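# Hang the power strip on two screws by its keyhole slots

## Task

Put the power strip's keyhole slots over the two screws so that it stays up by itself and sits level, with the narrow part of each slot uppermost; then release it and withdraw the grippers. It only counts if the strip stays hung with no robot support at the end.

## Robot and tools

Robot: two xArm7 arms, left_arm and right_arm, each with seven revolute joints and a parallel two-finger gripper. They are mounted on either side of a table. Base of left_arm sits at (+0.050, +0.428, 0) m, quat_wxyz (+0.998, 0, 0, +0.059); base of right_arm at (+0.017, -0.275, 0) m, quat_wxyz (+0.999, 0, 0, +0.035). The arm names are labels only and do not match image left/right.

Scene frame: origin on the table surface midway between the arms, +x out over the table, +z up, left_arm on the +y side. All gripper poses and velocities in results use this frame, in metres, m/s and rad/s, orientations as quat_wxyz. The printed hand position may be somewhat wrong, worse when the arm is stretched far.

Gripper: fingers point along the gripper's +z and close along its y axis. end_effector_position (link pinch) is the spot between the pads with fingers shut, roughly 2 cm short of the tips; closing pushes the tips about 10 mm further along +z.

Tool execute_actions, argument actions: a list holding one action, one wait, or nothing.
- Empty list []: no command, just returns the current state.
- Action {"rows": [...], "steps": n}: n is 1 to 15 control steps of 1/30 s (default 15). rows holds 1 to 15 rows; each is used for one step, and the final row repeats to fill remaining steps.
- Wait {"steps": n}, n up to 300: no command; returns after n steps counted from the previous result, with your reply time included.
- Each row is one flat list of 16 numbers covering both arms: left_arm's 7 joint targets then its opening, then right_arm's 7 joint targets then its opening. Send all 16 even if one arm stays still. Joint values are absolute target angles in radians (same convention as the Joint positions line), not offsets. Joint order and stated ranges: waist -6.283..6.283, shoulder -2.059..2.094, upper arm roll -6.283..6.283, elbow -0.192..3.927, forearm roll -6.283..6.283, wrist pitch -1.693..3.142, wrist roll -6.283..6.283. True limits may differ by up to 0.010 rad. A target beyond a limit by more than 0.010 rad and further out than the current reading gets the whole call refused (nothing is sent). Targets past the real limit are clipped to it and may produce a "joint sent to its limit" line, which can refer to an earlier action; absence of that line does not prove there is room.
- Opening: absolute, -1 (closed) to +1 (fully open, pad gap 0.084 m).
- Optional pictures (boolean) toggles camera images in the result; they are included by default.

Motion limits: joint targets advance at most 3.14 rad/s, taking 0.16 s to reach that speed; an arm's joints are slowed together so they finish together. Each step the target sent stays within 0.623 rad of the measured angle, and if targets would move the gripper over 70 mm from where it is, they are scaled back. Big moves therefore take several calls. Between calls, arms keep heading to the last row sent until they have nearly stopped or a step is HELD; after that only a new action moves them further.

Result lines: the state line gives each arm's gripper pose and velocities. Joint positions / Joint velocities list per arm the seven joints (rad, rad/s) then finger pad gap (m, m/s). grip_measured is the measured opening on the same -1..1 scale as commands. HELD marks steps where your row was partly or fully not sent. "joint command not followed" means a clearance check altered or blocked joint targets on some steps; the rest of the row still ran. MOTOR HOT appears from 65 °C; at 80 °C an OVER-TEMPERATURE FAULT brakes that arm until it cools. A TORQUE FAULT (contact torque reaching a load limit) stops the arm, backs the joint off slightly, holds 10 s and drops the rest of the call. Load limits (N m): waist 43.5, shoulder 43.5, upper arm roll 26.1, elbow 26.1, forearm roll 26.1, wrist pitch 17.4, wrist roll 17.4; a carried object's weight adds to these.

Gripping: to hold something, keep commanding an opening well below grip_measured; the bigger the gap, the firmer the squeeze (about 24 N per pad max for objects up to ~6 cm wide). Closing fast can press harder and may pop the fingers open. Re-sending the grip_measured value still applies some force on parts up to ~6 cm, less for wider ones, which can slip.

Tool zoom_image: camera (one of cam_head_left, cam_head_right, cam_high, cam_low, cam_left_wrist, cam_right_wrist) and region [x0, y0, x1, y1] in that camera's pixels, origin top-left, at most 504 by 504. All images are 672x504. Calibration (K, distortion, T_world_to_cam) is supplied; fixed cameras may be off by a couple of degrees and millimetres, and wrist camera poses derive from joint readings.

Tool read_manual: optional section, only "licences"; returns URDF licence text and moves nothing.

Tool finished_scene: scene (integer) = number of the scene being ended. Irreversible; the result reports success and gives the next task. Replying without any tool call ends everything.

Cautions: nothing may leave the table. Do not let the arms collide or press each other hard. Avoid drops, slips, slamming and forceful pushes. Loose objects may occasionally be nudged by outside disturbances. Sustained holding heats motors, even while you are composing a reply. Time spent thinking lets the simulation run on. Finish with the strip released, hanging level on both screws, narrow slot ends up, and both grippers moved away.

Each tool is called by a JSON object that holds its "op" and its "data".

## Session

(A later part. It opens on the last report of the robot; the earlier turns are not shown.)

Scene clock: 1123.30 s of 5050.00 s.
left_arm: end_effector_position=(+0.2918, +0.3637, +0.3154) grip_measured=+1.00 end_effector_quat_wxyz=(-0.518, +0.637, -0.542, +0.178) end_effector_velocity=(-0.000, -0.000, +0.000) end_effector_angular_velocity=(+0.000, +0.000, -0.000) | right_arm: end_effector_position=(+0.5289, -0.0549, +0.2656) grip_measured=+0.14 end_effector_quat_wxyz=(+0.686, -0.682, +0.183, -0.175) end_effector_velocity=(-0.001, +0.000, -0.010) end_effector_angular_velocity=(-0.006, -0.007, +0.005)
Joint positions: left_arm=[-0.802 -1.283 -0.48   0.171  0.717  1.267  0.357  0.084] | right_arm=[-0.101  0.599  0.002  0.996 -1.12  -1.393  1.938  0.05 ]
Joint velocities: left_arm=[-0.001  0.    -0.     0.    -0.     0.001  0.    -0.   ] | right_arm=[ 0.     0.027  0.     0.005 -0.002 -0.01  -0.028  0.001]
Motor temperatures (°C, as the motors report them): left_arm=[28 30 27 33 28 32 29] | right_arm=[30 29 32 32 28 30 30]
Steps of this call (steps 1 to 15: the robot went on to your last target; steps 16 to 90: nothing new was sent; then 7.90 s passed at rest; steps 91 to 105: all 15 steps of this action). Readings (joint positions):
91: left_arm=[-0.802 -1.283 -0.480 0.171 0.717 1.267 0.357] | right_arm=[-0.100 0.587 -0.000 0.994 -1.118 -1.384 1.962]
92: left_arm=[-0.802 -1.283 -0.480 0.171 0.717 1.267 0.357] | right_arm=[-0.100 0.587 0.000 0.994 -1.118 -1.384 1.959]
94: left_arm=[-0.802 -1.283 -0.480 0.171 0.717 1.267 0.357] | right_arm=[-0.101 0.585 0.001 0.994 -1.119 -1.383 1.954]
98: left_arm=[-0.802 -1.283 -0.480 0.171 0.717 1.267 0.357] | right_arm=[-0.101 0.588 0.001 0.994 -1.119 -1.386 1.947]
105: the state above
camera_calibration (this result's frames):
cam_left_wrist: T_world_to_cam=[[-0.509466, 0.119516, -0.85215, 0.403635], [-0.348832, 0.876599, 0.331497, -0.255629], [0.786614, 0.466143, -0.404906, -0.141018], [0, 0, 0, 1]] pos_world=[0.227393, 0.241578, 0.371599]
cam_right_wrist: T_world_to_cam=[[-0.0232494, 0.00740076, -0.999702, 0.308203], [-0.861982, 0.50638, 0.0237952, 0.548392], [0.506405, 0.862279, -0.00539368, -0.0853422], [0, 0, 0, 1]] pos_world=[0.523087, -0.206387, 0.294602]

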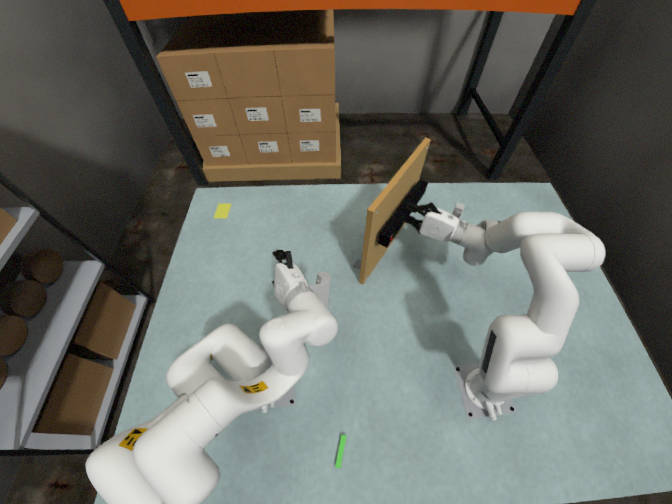

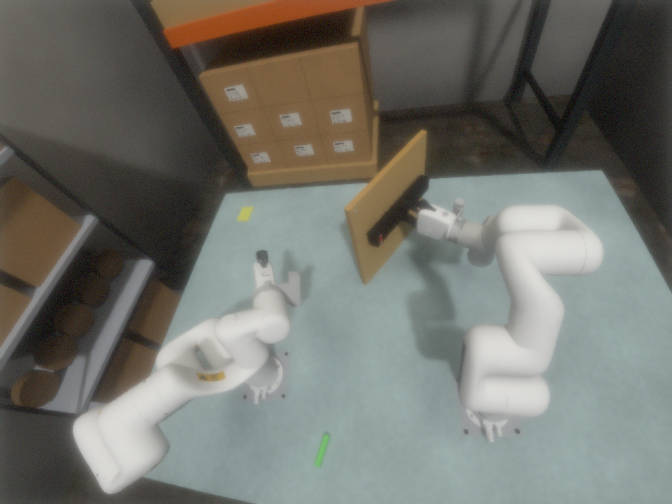

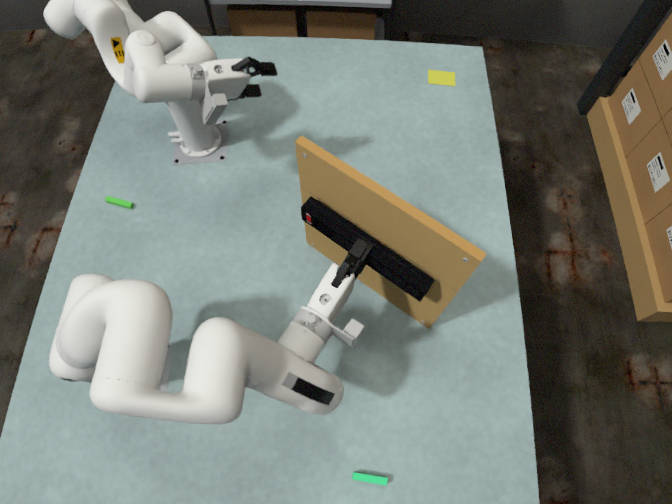

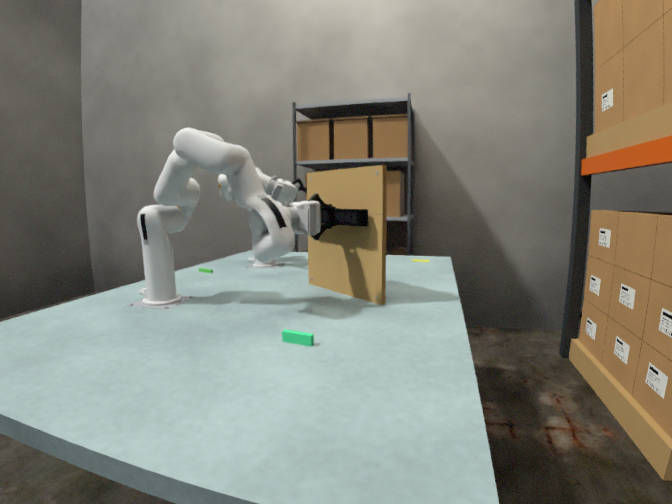

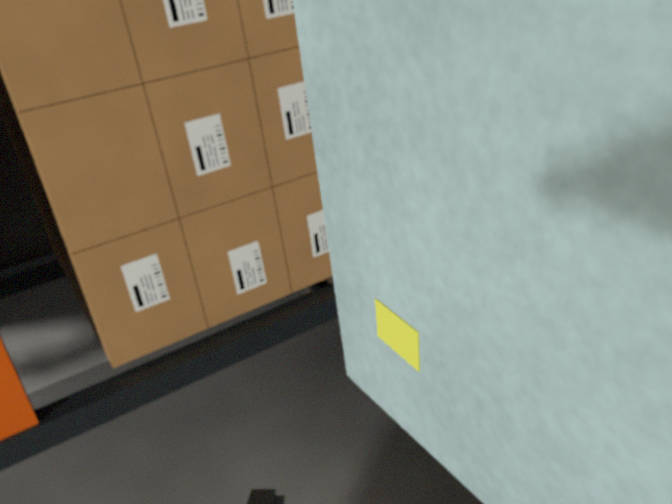

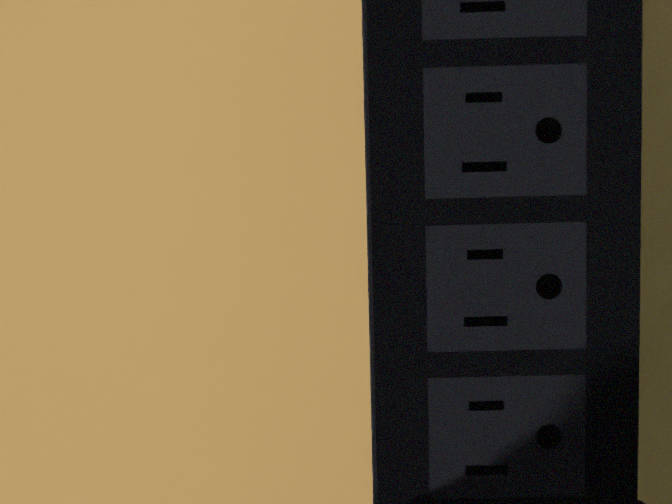

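{"op": "execute_actions", "data": {"actions": [{"rows":[[-0.802,-1.283,-0.48,0.171,0.717,1.267,0.357,1,-0.102,0.584,0,0.992,-1.120,-1.384,1.948,-1],[-0.802,-1.283,-0.48,0.171,0.717,1.267,0.357,1,-0.102,0.584,0,0.992,-1.120,-1.384,1.948,-1],[-0.802,-1.283,-0.48,0.171,0.717,1.267,0.357,1,-0.102,0.584,0,0.992,-1.120,-1.384,1.948,-1],[-0.802,-1.283,-0.48,0.171,0.717,1.267,0.357,1,-0.102,0.584,0,0.992,-1.120,-1.384,1.948,-1],[-0.802,-1.283,-0.48,0.171,0.717,1.267,0.357,1,-0.097,0.586,0,0.996,-1.116,-1.382,1.949,-1],[-0.802,-1.283,-0.48,0.171,0.717,1.267,0.357,1,-0.097,0.586,0,0.996,-1.116,-1.382,1.949,-1],[-0.802,-1.283,-0.48,0.171,0.717,1.267,0.357,1,-0.097,0.586,0,0.996,-1.116,-1.382,1.949,-1],[-0.802,-1.283,-0.48,0.171,0.717,1.267,0.357,1,-0.0985,0.5875,0,0.999,-1.116,-1.382,1.949,-1],[-0.802,-1.283,-0.48,0.171,0.717,1.267,0.357,1,-0.0985,0.5875,0,0.999,-1.116,-1.382,1.949,-1],[-0.802,-1.283,-0.48,0.171,0.717,1.267,0.357,1,-0.0985,0.5875,0,0.999,-1.116,-1.382,1.949,-1],[-0.802,-1.283,-0.48,0.171,0.717,1.267,0.357,1,-0.0985,0.5875,0,0.999,-1.116,-1.382,1.949,-1],[-0.802,-1.283,-0.48,0.171,0.717,1.267,0.357,1,-0.0955,0.5845,0,0.993,-1.116,-1.382,1.949,-1]],"steps":15}]}}

{"op": "zoom_image", "data": {"camera": "cam_high", "region": [290,180,440,300]}}

Scene clock: 1135.47 s of 5050.00 s.
left_arm: end_effector_position=(+0.2918, +0.3637, +0.3154) grip_measured=+1.00 end_effector_quat_wxyz=(-0.518, +0.637, -0.542, +0.178) end_effector_velocity=(+0.000, -0.000, -0.000) end_effector_angular_velocity=(-0.001, +0.001, -0.000) | right_arm: end_effector_position=(+0.5307, -0.0553, +0.2683) grip_measured=+0.14 end_effector_quat_wxyz=(+0.683, -0.683, +0.187, -0.177) end_effector_velocity=(-0.001, +0.001, +0.001) end_effector_angular_velocity=(-0.008, +0.005, -0.009)
Joint positions: left_arm=[-0.802 -1.283 -0.48   0.171  0.717  1.267  0.357  0.084] | right_arm=[-0.098  0.587 -0.002  0.994 -1.116 -1.381  1.949  0.05 ]
Joint velocities: left_arm=[-0.     0.     0.002  0.     0.    -0.     0.     0.   ] | right_arm=[ 0.01  -0.014 -0.006 -0.014  0.011  0.011  0.     0.   ]
Motor temperatures (°C, as the motors report them): left_arm=[28 30 27 33 28 32 29] | right_arm=[30 29 32 31 28 29 30]
Steps of this call (steps 1 to 15: the robot went on to your last target; steps 16 to 90: nothing new was sent; then 8.67 s passed at rest; steps 91 to 105: all 15 steps of this action). Readings (joint positions):
91: left_arm=[-0.802 -1.283 -0.480 0.171 0.717 1.267 0.357] | right_arm=[-0.102 0.602 -0.000 0.995 -1.120 -1.391 1.936]
92: left_arm=[-0.802 -1.283 -0.480 0.171 0.717 1.267 0.357] | right_arm=[-0.102 0.600 -0.000 0.994 -1.120 -1.389 1.938]
94: left_arm=[-0.802 -1.283 -0.480 0.171 0.717 1.267 0.357] | right_arm=[-0.102 0.592 0.000 0.991 -1.121 -1.385 1.944]
98: left_arm=[-0.802 -1.283 -0.480 0.171 0.717 1.267 0.357] | right_arm=[-0.099 0.588 -0.001 0.991 -1.119 -1.383 1.948]
105: the state above
camera_calibration (this result's frames):
cam_left_wrist: T_world_to_cam=[[-0.509466, 0.119516, -0.85215, 0.403635], [-0.348832, 0.876599, 0.331497, -0.255629], [0.786614, 0.466144, -0.404907, -0.141018], [0, 0, 0, 1]] pos_world=[0.227393, 0.241578, 0.371599]
cam_right_wrist: T_world_to_cam=[[-0.0278779, 0.00256582, -0.999608, 0.313105], [-0.857897, 0.513202, 0.025243, 0.547862], [0.513066, 0.858264, -0.0121058, -0.0878855], [0, 0, 0, 1]] pos_world=[0.523828, -0.206538, 0.298089]

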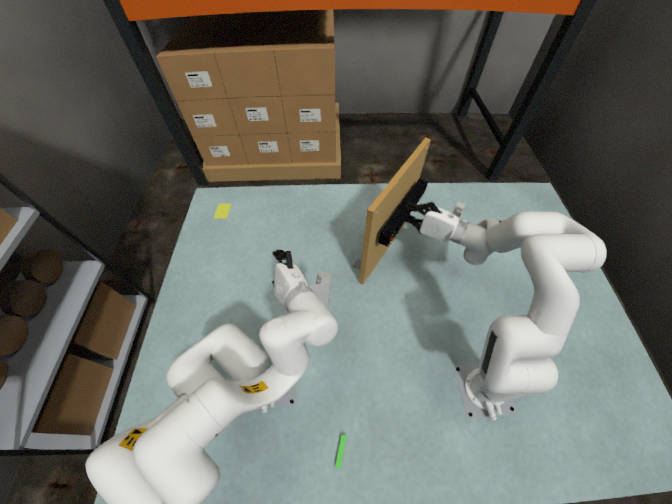

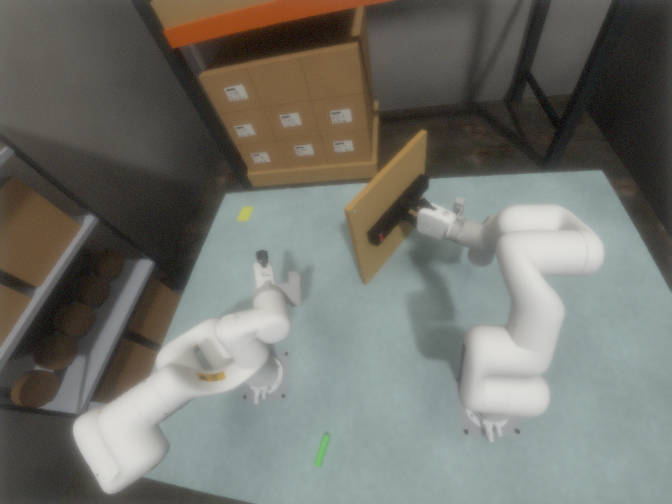

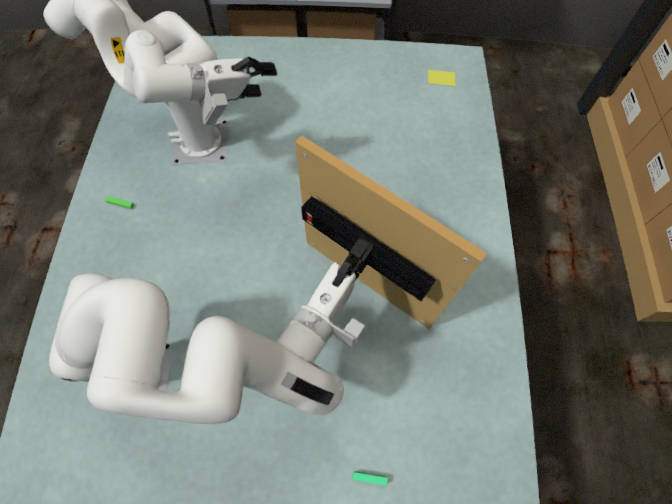

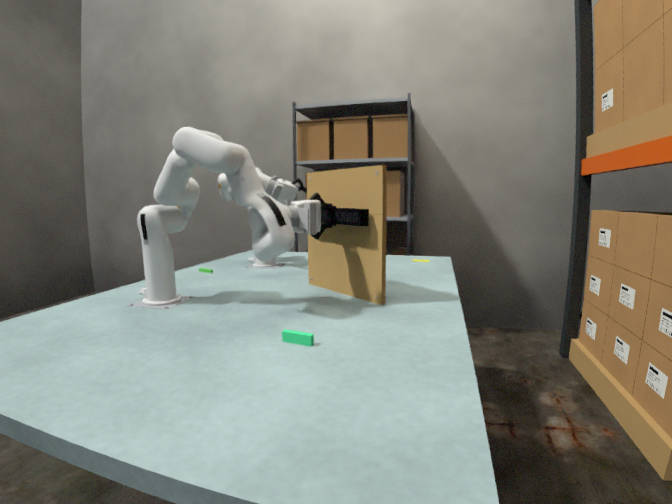

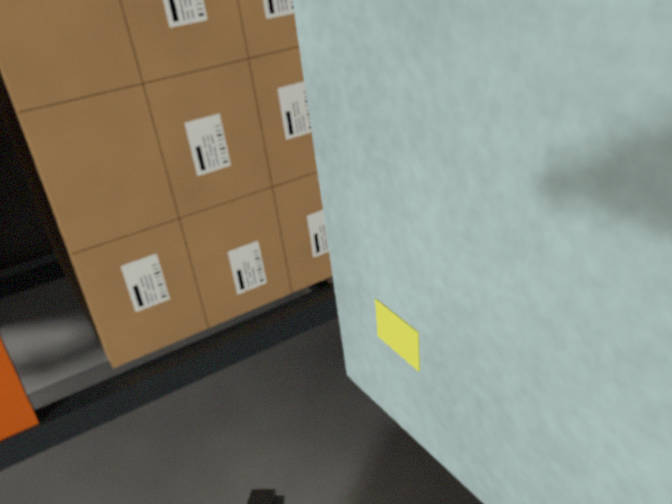

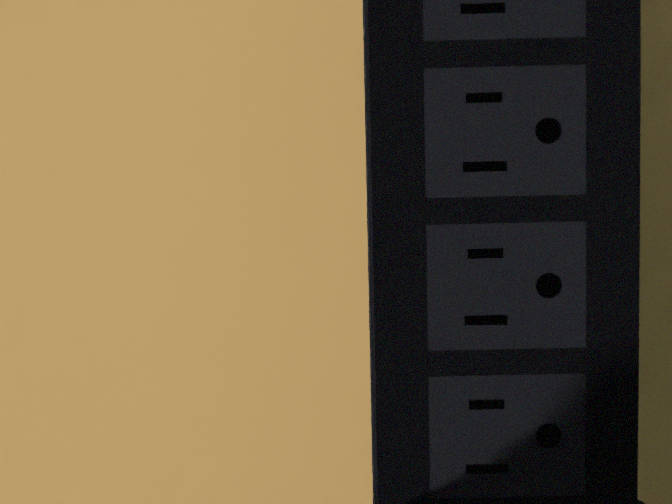

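Region (290, 180, 440, 300) of cam_high's 672x504 image, scaled by 3.360, with more detail than that image has; it fills the top 403 rows of this view, and the rest is white.

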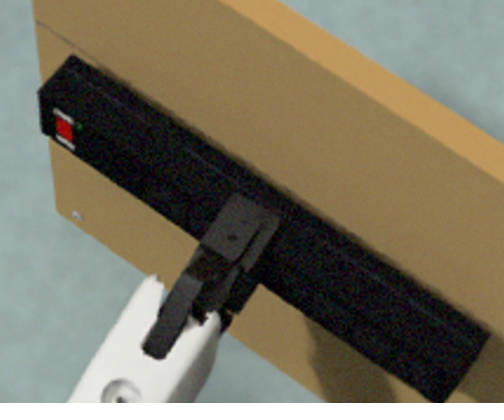

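{"op": "zoom_image", "data": {"camera": "cam_head_left", "region": [360,170,440,260]}}

{"op": "zoom_image", "data": {"camera": "cam_low", "region": [300,170,400,250]}}

Region (360, 170, 440, 260) of cam_head_left's 672x504 image, scaled by 5.600, with more detail than that image has.

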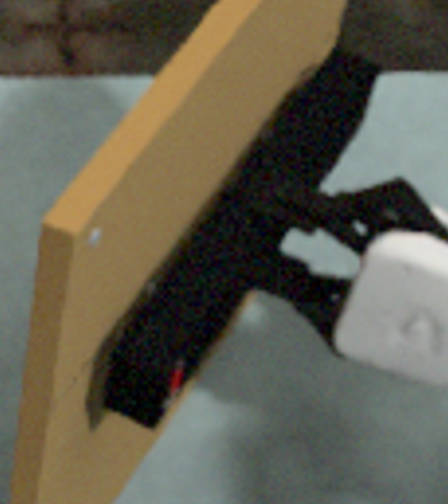

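Region (300, 170, 400, 250) of cam_low's 672x504 image, scaled by 5.040, with more detail than that image has; it fills the top 403 rows of this view, and the rest is white.

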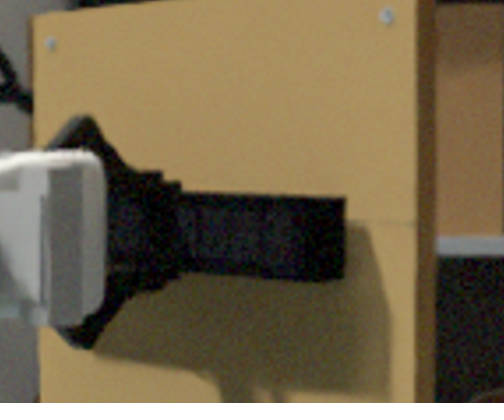

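{"op": "execute_actions", "data": {"actions": [{"rows":[[-0.802,-1.283,-0.48,0.171,0.717,1.267,0.357,1,-0.105,0.583,0,0.989,-1.123,-1.386,1.947,-1],[-0.802,-1.283,-0.48,0.171,0.717,1.267,0.357,1,-0.105,0.583,0,0.989,-1.123,-1.386,1.947,-1],[-0.802,-1.283,-0.48,0.171,0.717,1.267,0.357,1,-0.105,0.583,0,0.989,-1.123,-1.386,1.947,-1],[-0.802,-1.283,-0.48,0.171,0.717,1.267,0.357,1,-0.105,0.583,0,0.989,-1.123,-1.386,1.947,-1],[-0.802,-1.283,-0.48,0.171,0.717,1.267,0.357,1,-0.105,0.598,0,0.9915,-1.123,-1.392,1.937,-1],[-0.802,-1.283,-0.48,0.171,0.717,1.267,0.357,1,-0.105,0.598,0,0.9915,-1.123,-1.392,1.937,-1],[-0.802,-1.283,-0.48,0.171,0.717,1.267,0.357,1,-0.105,0.598,0,0.9915,-1.123,-1.392,1.937,-1],[-0.802,-1.283,-0.48,0.171,0.717,1.267,0.357,1,-0.105,0.598,0,0.9915,-1.123,-1.392,1.937,-1],[-0.802,-1.283,-0.48,0.171,0.717,1.267,0.357,1,-0.105,0.598,0,0.9915,-1.123,-1.392,1.937,-1],[-0.802,-1.283,-0.48,0.171,0.717,1.267,0.357,1,-0.105,0.598,0,0.9915,-1.123,-1.392,1.937,-1],[-0.802,-1.283,-0.48,0.171,0.717,1.267,0.357,1,-0.098,0.601,0,0.997,-1.117,-1.3886,1.938,-1]],"steps":15}]}}

{"op": "execute_actions", "data": {"actions": [{"steps":20}]}}

Scene clock: 1158.93 s of 5050.00 s.
left_arm: end_effector_position=(+0.2918, +0.3637, +0.3154) grip_measured=+1.00 end_effector_quat_wxyz=(-0.518, +0.637, -0.542, +0.178) end_effector_velocity=(+0.000, -0.000, -0.000) end_effector_angular_velocity=(-0.001, +0.001, -0.001) | right_arm: end_effector_position=(+0.5288, -0.0541, +0.2664) grip_measured=+0.14 end_effector_quat_wxyz=(+0.687, -0.682, +0.182, -0.175) end_effector_velocity=(+0.000, -0.000, -0.003) end_effector_angular_velocity=(+0.010, +0.005, -0.002)
Joint positions: left_arm=[-0.802 -1.283 -0.48   0.171  0.717  1.267  0.357  0.084] | right_arm=[-0.099  0.598  0.002  0.996 -1.119 -1.393  1.938  0.05 ]
Joint velocities: left_arm=[-0.001 -0.     0.001  0.    -0.    -0.001  0.     0.   ] | right_arm=[ 0.011  0.013 -0.011  0.002  0.01  -0.015 -0.    -0.001]
Motor temperatures (°C, as the motors report them): left_arm=[28 30 27 33 28 32 29] | right_arm=[30 29 33 32 28 31 30]
Steps of this call (steps 1 to 15: the robot went on to your last target; steps 16 to 90: nothing new was sent; then 19.97 s passed at rest; steps 91 to 105: all 15 steps of this action). Readings (joint positions):
91: left_arm=[-0.802 -1.283 -0.480 0.171 0.717 1.267 0.357] | right_arm=[-0.096 0.584 -0.001 0.993 -1.116 -1.381 1.949]
92: left_arm=[-0.802 -1.283 -0.480 0.171 0.717 1.267 0.357] | right_arm=[-0.097 0.584 -0.001 0.993 -1.117 -1.381 1.949]
94: left_arm=[-0.802 -1.283 -0.480 0.171 0.717 1.267 0.357] | right_arm=[-0.100 0.584 0.002 0.993 -1.119 -1.379 1.948]
98: left_arm=[-0.802 -1.283 -0.480 0.171 0.717 1.267 0.357] | right_arm=[-0.102 0.590 0.004 0.994 -1.122 -1.386 1.941]
105: the state above
camera_calibration (this result's frames):
cam_left_wrist: T_world_to_cam=[[-0.509466, 0.119516, -0.852151, 0.403635], [-0.348832, 0.876599, 0.331497, -0.255629], [0.786614, 0.466143, -0.404906, -0.141018], [0, 0, 0, 1]] pos_world=[0.227393, 0.241578, 0.371599]
cam_right_wrist: T_world_to_cam=[[-0.0218216, 0.0076496, -0.999733, 0.308235], [-0.862538, 0.505484, 0.0226948, 0.548447], [0.505522, 0.862802, -0.0044324, -0.085761], [0, 0, 0, 1]] pos_world=[0.523136, -0.205594, 0.295326]

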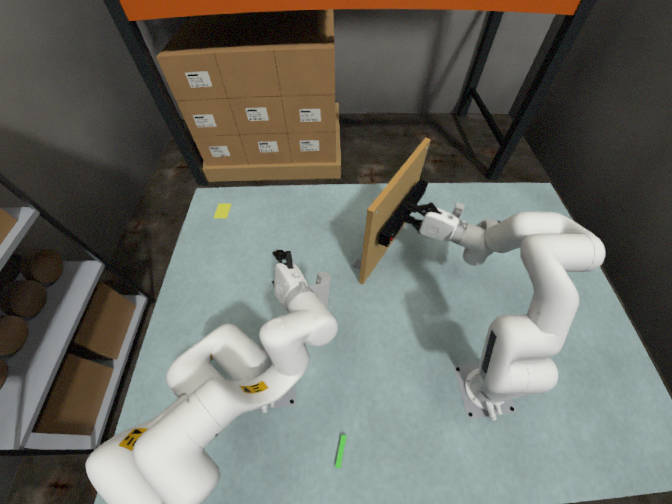

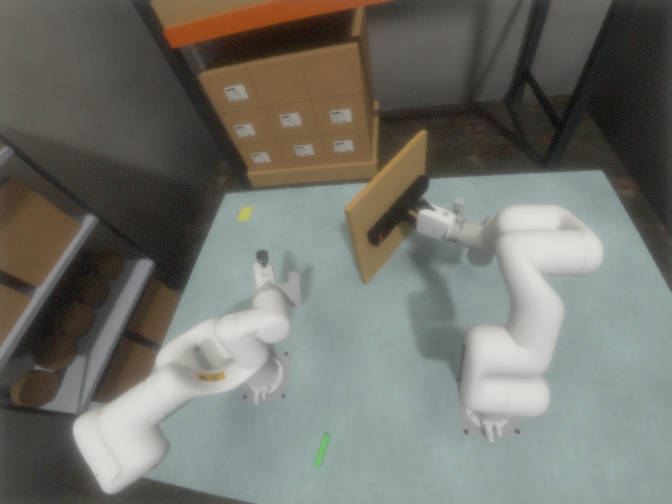

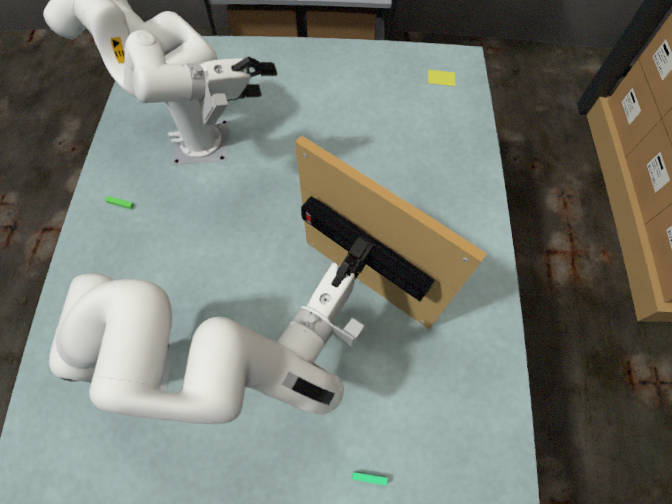

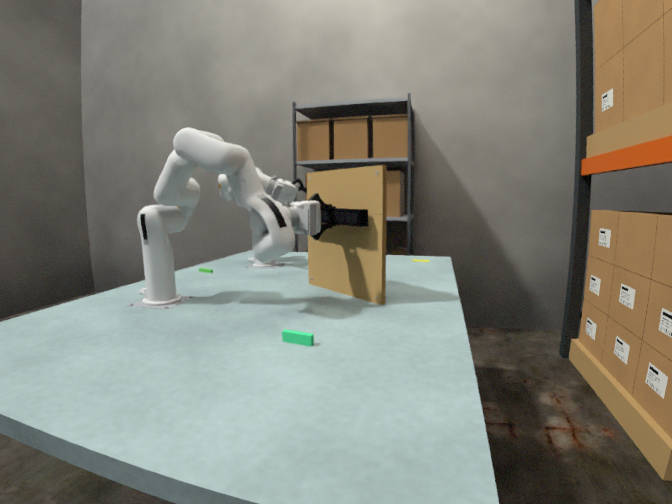

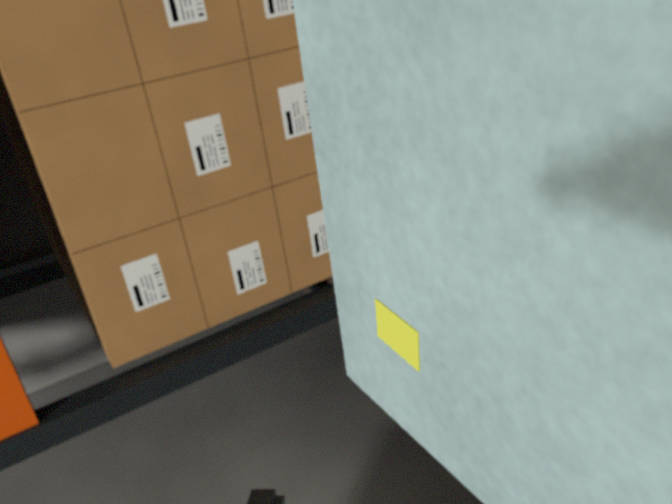

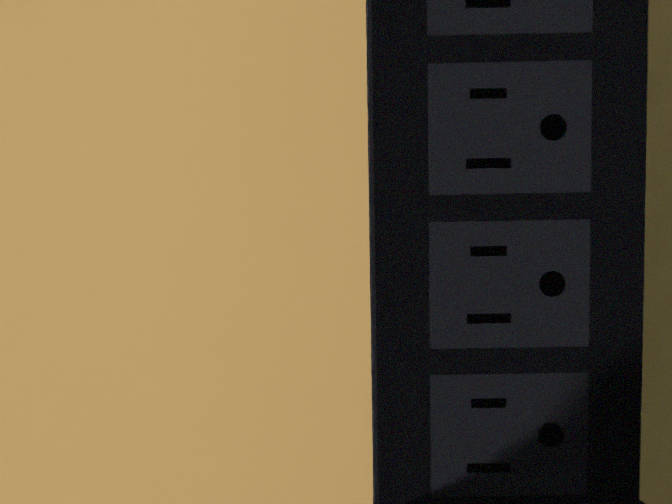

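Scene clock: 1159.60 s of 5050.00 s.
left_arm: end_effector_position=(+0.2918, +0.3637, +0.3154) grip_measured=+1.00 end_effector_quat_wxyz=(-0.518, +0.637, -0.542, +0.178) end_effector_velocity=(-0.000, -0.000, +0.000) end_effector_angular_velocity=(+0.001, -0.001, +0.001) | right_arm: end_effector_position=(+0.5296, -0.0542, +0.2643) grip_measured=+0.14 end_effector_quat_wxyz=(+0.685, -0.683, +0.184, -0.175) end_effector_velocity=(+0.002, -0.001, -0.003) end_effector_angular_velocity=(-0.006, +0.004, -0.005)
Joint positions: left_arm=[-0.802 -1.283 -0.48   0.171  0.717  1.267  0.357  0.084] | right_arm=[-0.098  0.601  0.     0.997 -1.118 -1.39   1.938  0.05 ]
Joint velocities: left_arm=[ 0.001  0.001 -0.001  0.001  0.     0.001  0.    -0.   ] | right_arm=[-0.001  0.003 -0.002  0.001  0.001  0.006 -0.001  0.   ]
Motor temperatures (°C, as the motors report them): left_arm=[28 30 27 33 28 32 29] | right_arm=[30 29 33 32 28 31 30]
Steps of this call (steps 1 to 15: the robot went on to your last target; steps 16 to 20: nothing new was sent). Readings (joint positions):
1: left_arm=[-0.802 -1.283 -0.480 0.171 0.717 1.267 0.357] | right_arm=[-0.099 0.598 0.001 0.996 -1.119 -1.393 1.938]
2: left_arm=[-0.802 -1.283 -0.480 0.171 0.717 1.267 0.357] | right_arm=[-0.098 0.598 0.001 0.996 -1.119 -1.393 1.938]
4: left_arm=[-0.802 -1.283 -0.480 0.171 0.717 1.267 0.357] | right_arm=[-0.098 0.599 0.001 0.997 -1.118 -1.393 1.938]
8: left_arm=[-0.802 -1.283 -0.480 0.171 0.717 1.267 0.357] | right_arm=[-0.098 0.599 0.001 0.996 -1.118 -1.392 1.938]
20: the state above
All arms were judged still, so your last target was given up. Only a new action makes them travel on or press farther. Fingers that are still opening or closing keep moving.
camera_calibration (this result's frames):
cam_left_wrist: T_world_to_cam=[[-0.509466, 0.119516, -0.85215, 0.403635], [-0.348832, 0.876599, 0.331497, -0.255629], [0.786613, 0.466144, -0.404907, -0.141018], [0, 0, 0, 1]] pos_world=[0.227393, 0.241578, 0.371599]
cam_right_wrist: T_world_to_cam=[[-0.0254179, 0.00490175, -0.999665, 0.307887], [-0.861163, 0.507744, 0.024386, 0.548166], [0.507694, 0.861494, -0.0086846, -0.0861908], [0, 0, 0, 1]] pos_world=[0.523644, -0.205584, 0.293668]

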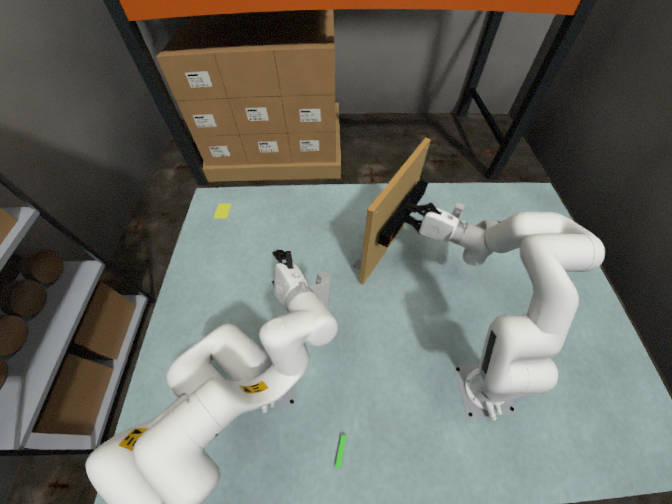

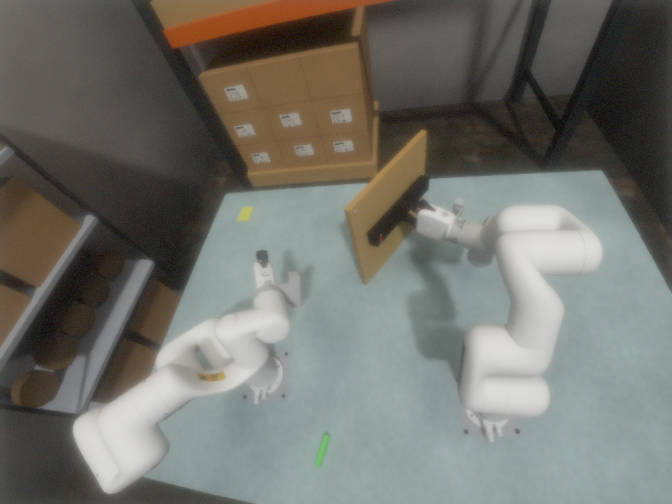

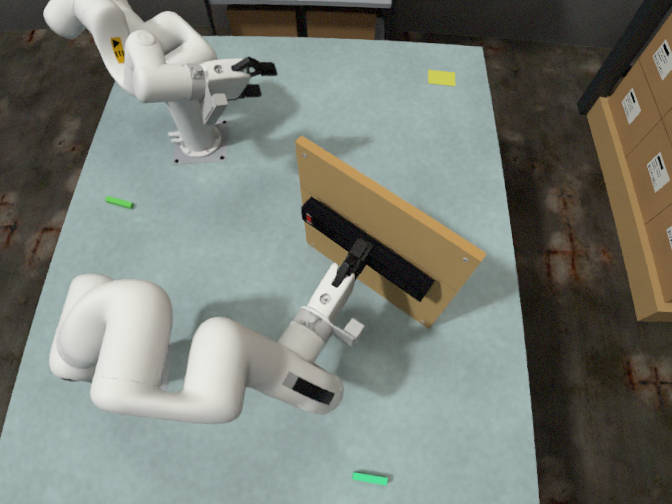

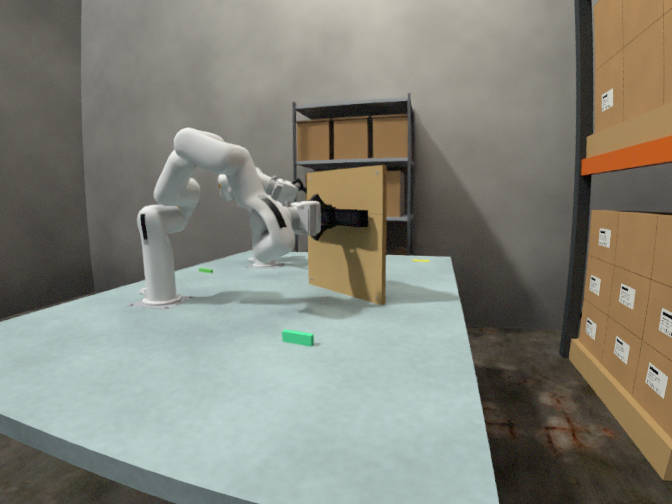

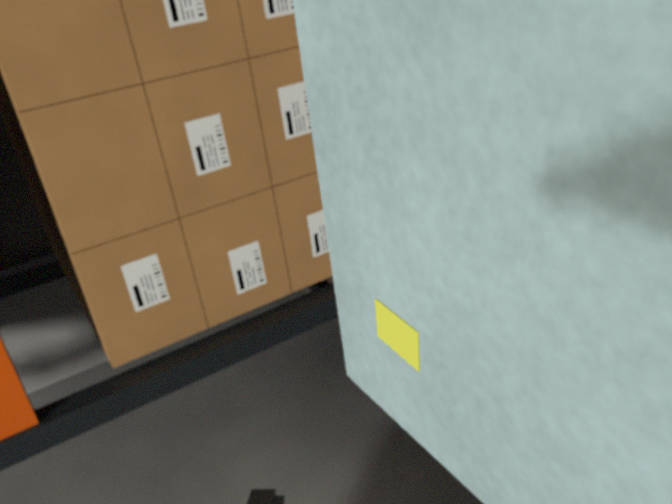

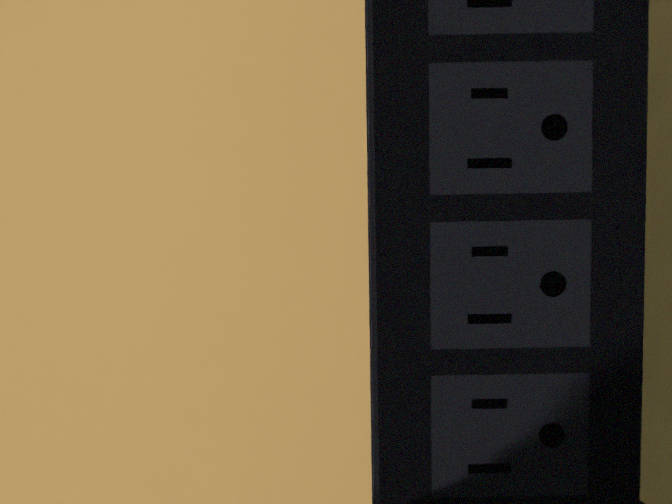

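{"op": "execute_actions", "data": {"actions": [{"rows":[[-0.802,-1.283,-0.48,0.171,0.717,1.267,0.357,1,-0.101,0.604,0,0.995,-1.120,-1.392,1.934,-1],[-0.802,-1.283,-0.48,0.171,0.717,1.267,0.357,1,-0.101,0.604,0,0.995,-1.120,-1.392,1.934,-1],[-0.802,-1.283,-0.48,0.171,0.717,1.267,0.357,1,-0.101,0.604,0,0.995,-1.120,-1.392,1.934,-1],[-0.802,-1.283,-0.48,0.171,0.717,1.267,0.357,1,-0.101,0.610,0,0.996,-1.120,-1.3945,1.930,-1],[-0.802,-1.283,-0.48,0.171,0.717,1.267,0.357,1,-0.101,0.610,0,0.996,-1.120,-1.3945,1.930,-1],[-0.802,-1.283,-0.48,0.171,0.717,1.267,0.357,1,-0.101,0.610,0,0.996,-1.120,-1.3945,1.930,-1],[-0.802,-1.283,-0.48,0.171,0.717,1.267,0.357,1,-0.101,0.616,0,0.997,-1.120,-1.397,1.926,-1],[-0.802,-1.283,-0.48,0.171,0.717,1.267,0.357,1,-0.101,0.616,0,0.997,-1.120,-1.397,1.926,-1],[-0.802,-1.283,-0.48,0.171,0.717,1.267,0.357,1,-0.101,0.616,0,0.997,-1.120,-1.397,1.926,-1],[-0.802,-1.283,-0.48,0.171,0.717,1.267,0.357,1,-0.101,0.622,0,0.998,-1.120,-1.399,1.922,-1]],"steps":15}]}}

{"op": "zoom_image", "data": {"camera": "cam_high", "region": [290,180,440,300]}}

Scene clock: 1171.63 s of 5050.00 s.
left_arm: end_effector_position=(+0.2918, +0.3637, +0.3154) grip_measured=+1.00 end_effector_quat_wxyz=(-0.518, +0.637, -0.542, +0.178) end_effector_velocity=(+0.000, -0.000, +0.000) end_effector_angular_velocity=(-0.002, -0.000, -0.001) | right_arm: end_effector_position=(+0.5292, -0.0556, +0.2582) grip_measured=+0.15 end_effector_quat_wxyz=(+0.686, -0.682, +0.182, -0.175) end_effector_velocity=(-0.007, -0.001, -0.027) end_effector_angular_velocity=(-0.016, +0.049, +0.005)
Joint positions: left_arm=[-0.802 -1.283 -0.48   0.171  0.717  1.267  0.357  0.084] | right_arm=[-0.101  0.619  0.001  1.    -1.119 -1.4    1.922  0.051]
Joint velocities: left_arm=[ 0.    -0.     0.001  0.001 -0.    -0.001 -0.001 -0.   ] | right_arm=[-0.     0.034 -0.006 -0.024 -0.013  0.004 -0.013  0.009]
Motor temperatures (°C, as the motors report them): left_arm=[28 30 27 33 28 32 29] | right_arm=[30 29 32 32 28 30 30]
Steps of this call (steps 1 to 90: nothing new was sent; then 8.53 s passed at rest; steps 91 to 105: all 15 steps of this action). Readings (joint positions):
91: left_arm=[-0.802 -1.283 -0.480 0.171 0.717 1.267 0.357] | right_arm=[-0.098 0.601 0.000 0.997 -1.117 -1.389 1.938]
92: left_arm=[-0.802 -1.283 -0.480 0.171 0.717 1.267 0.357] | right_arm=[-0.098 0.602 0.000 0.997 -1.117 -1.389 1.937]
94: left_arm=[-0.802 -1.283 -0.480 0.171 0.717 1.267 0.357] | right_arm=[-0.099 0.603 0.001 0.998 -1.118 -1.389 1.935]
98: left_arm=[-0.802 -1.283 -0.480 0.171 0.717 1.267 0.357] | right_arm=[-0.100 0.608 0.001 1.000 -1.118 -1.393 1.930]
105: the state above
camera_calibration (this result's frames):
cam_left_wrist: T_world_to_cam=[[-0.509466, 0.119516, -0.85215, 0.403635], [-0.348832, 0.876599, 0.331498, -0.255629], [0.786614, 0.466144, -0.404906, -0.141018], [0, 0, 0, 1]] pos_world=[0.227393, 0.241578, 0.371599]
cam_right_wrist: T_world_to_cam=[[-0.0224127, 0.0056216, -0.999733, 0.300312], [-0.862584, 0.505428, 0.02218, 0.549816], [0.505418, 0.862851, -0.00647889, -0.0841453], [0, 0, 0, 1]] pos_world=[0.523522, -0.206976, 0.287492]

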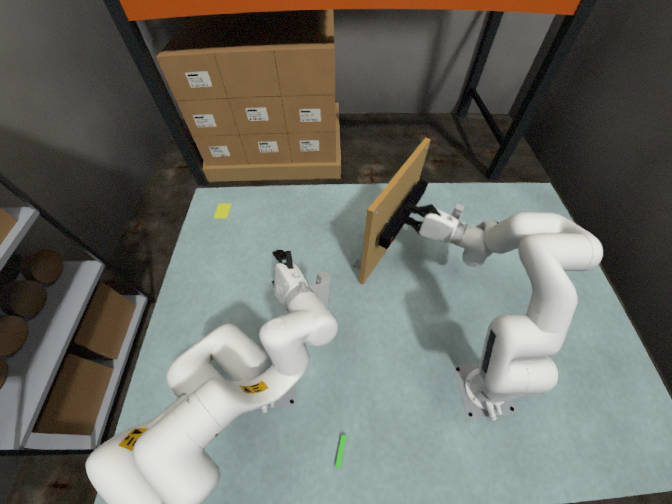

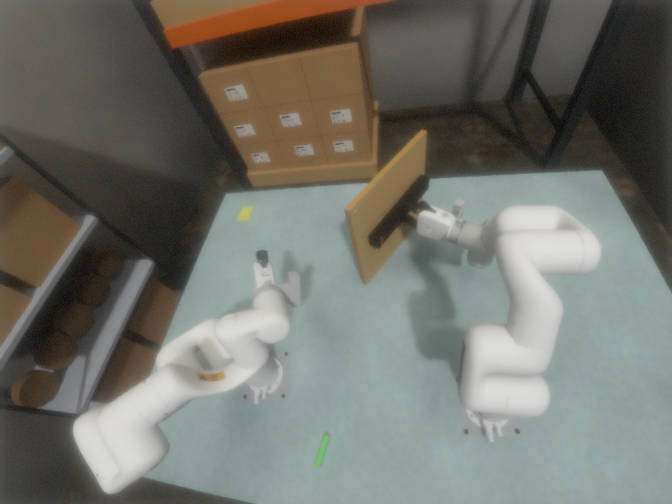

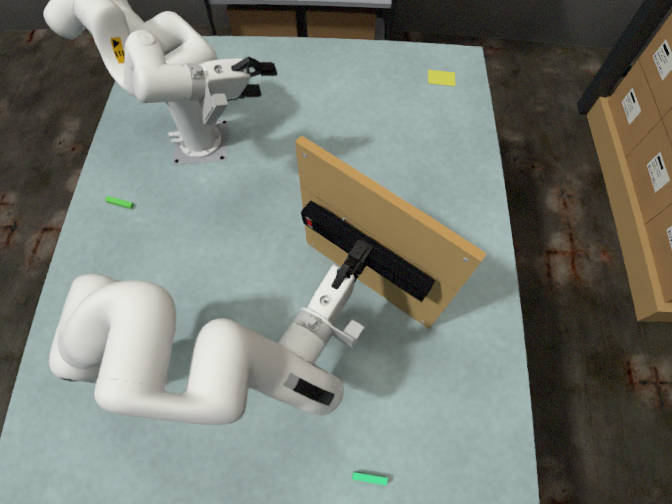

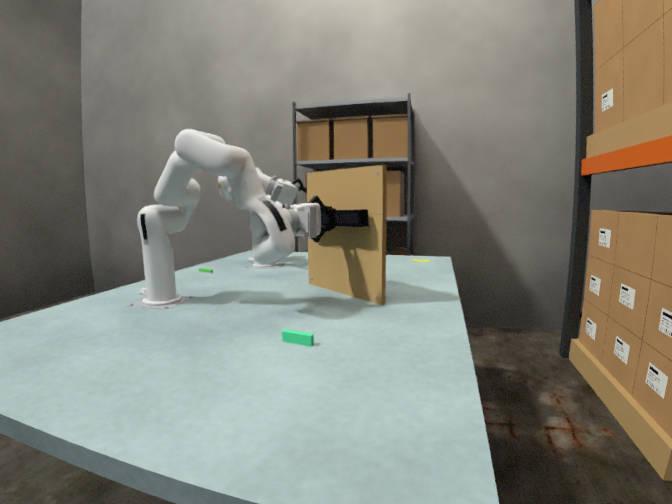

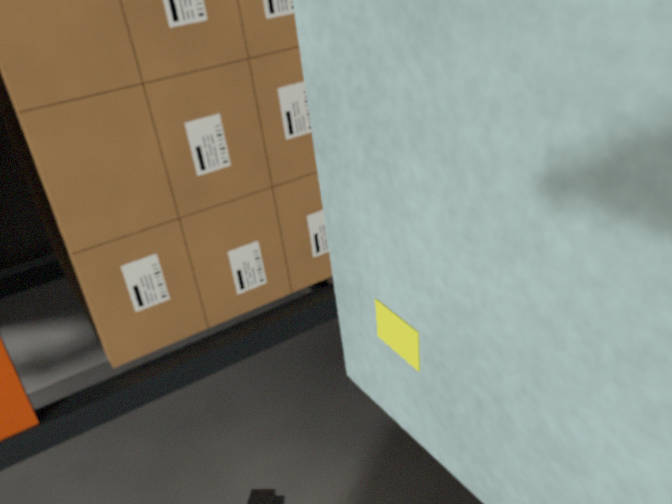

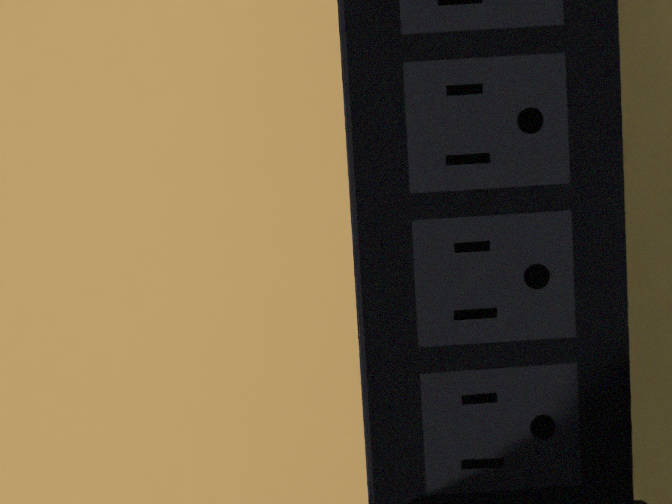

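Region (290, 180, 440, 300) of cam_high's 672x504 image, scaled by 3.360, with more detail than that image has; it fills the top 403 rows of this view, and the rest is white.

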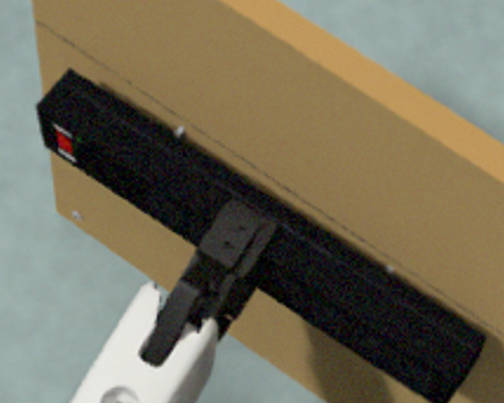

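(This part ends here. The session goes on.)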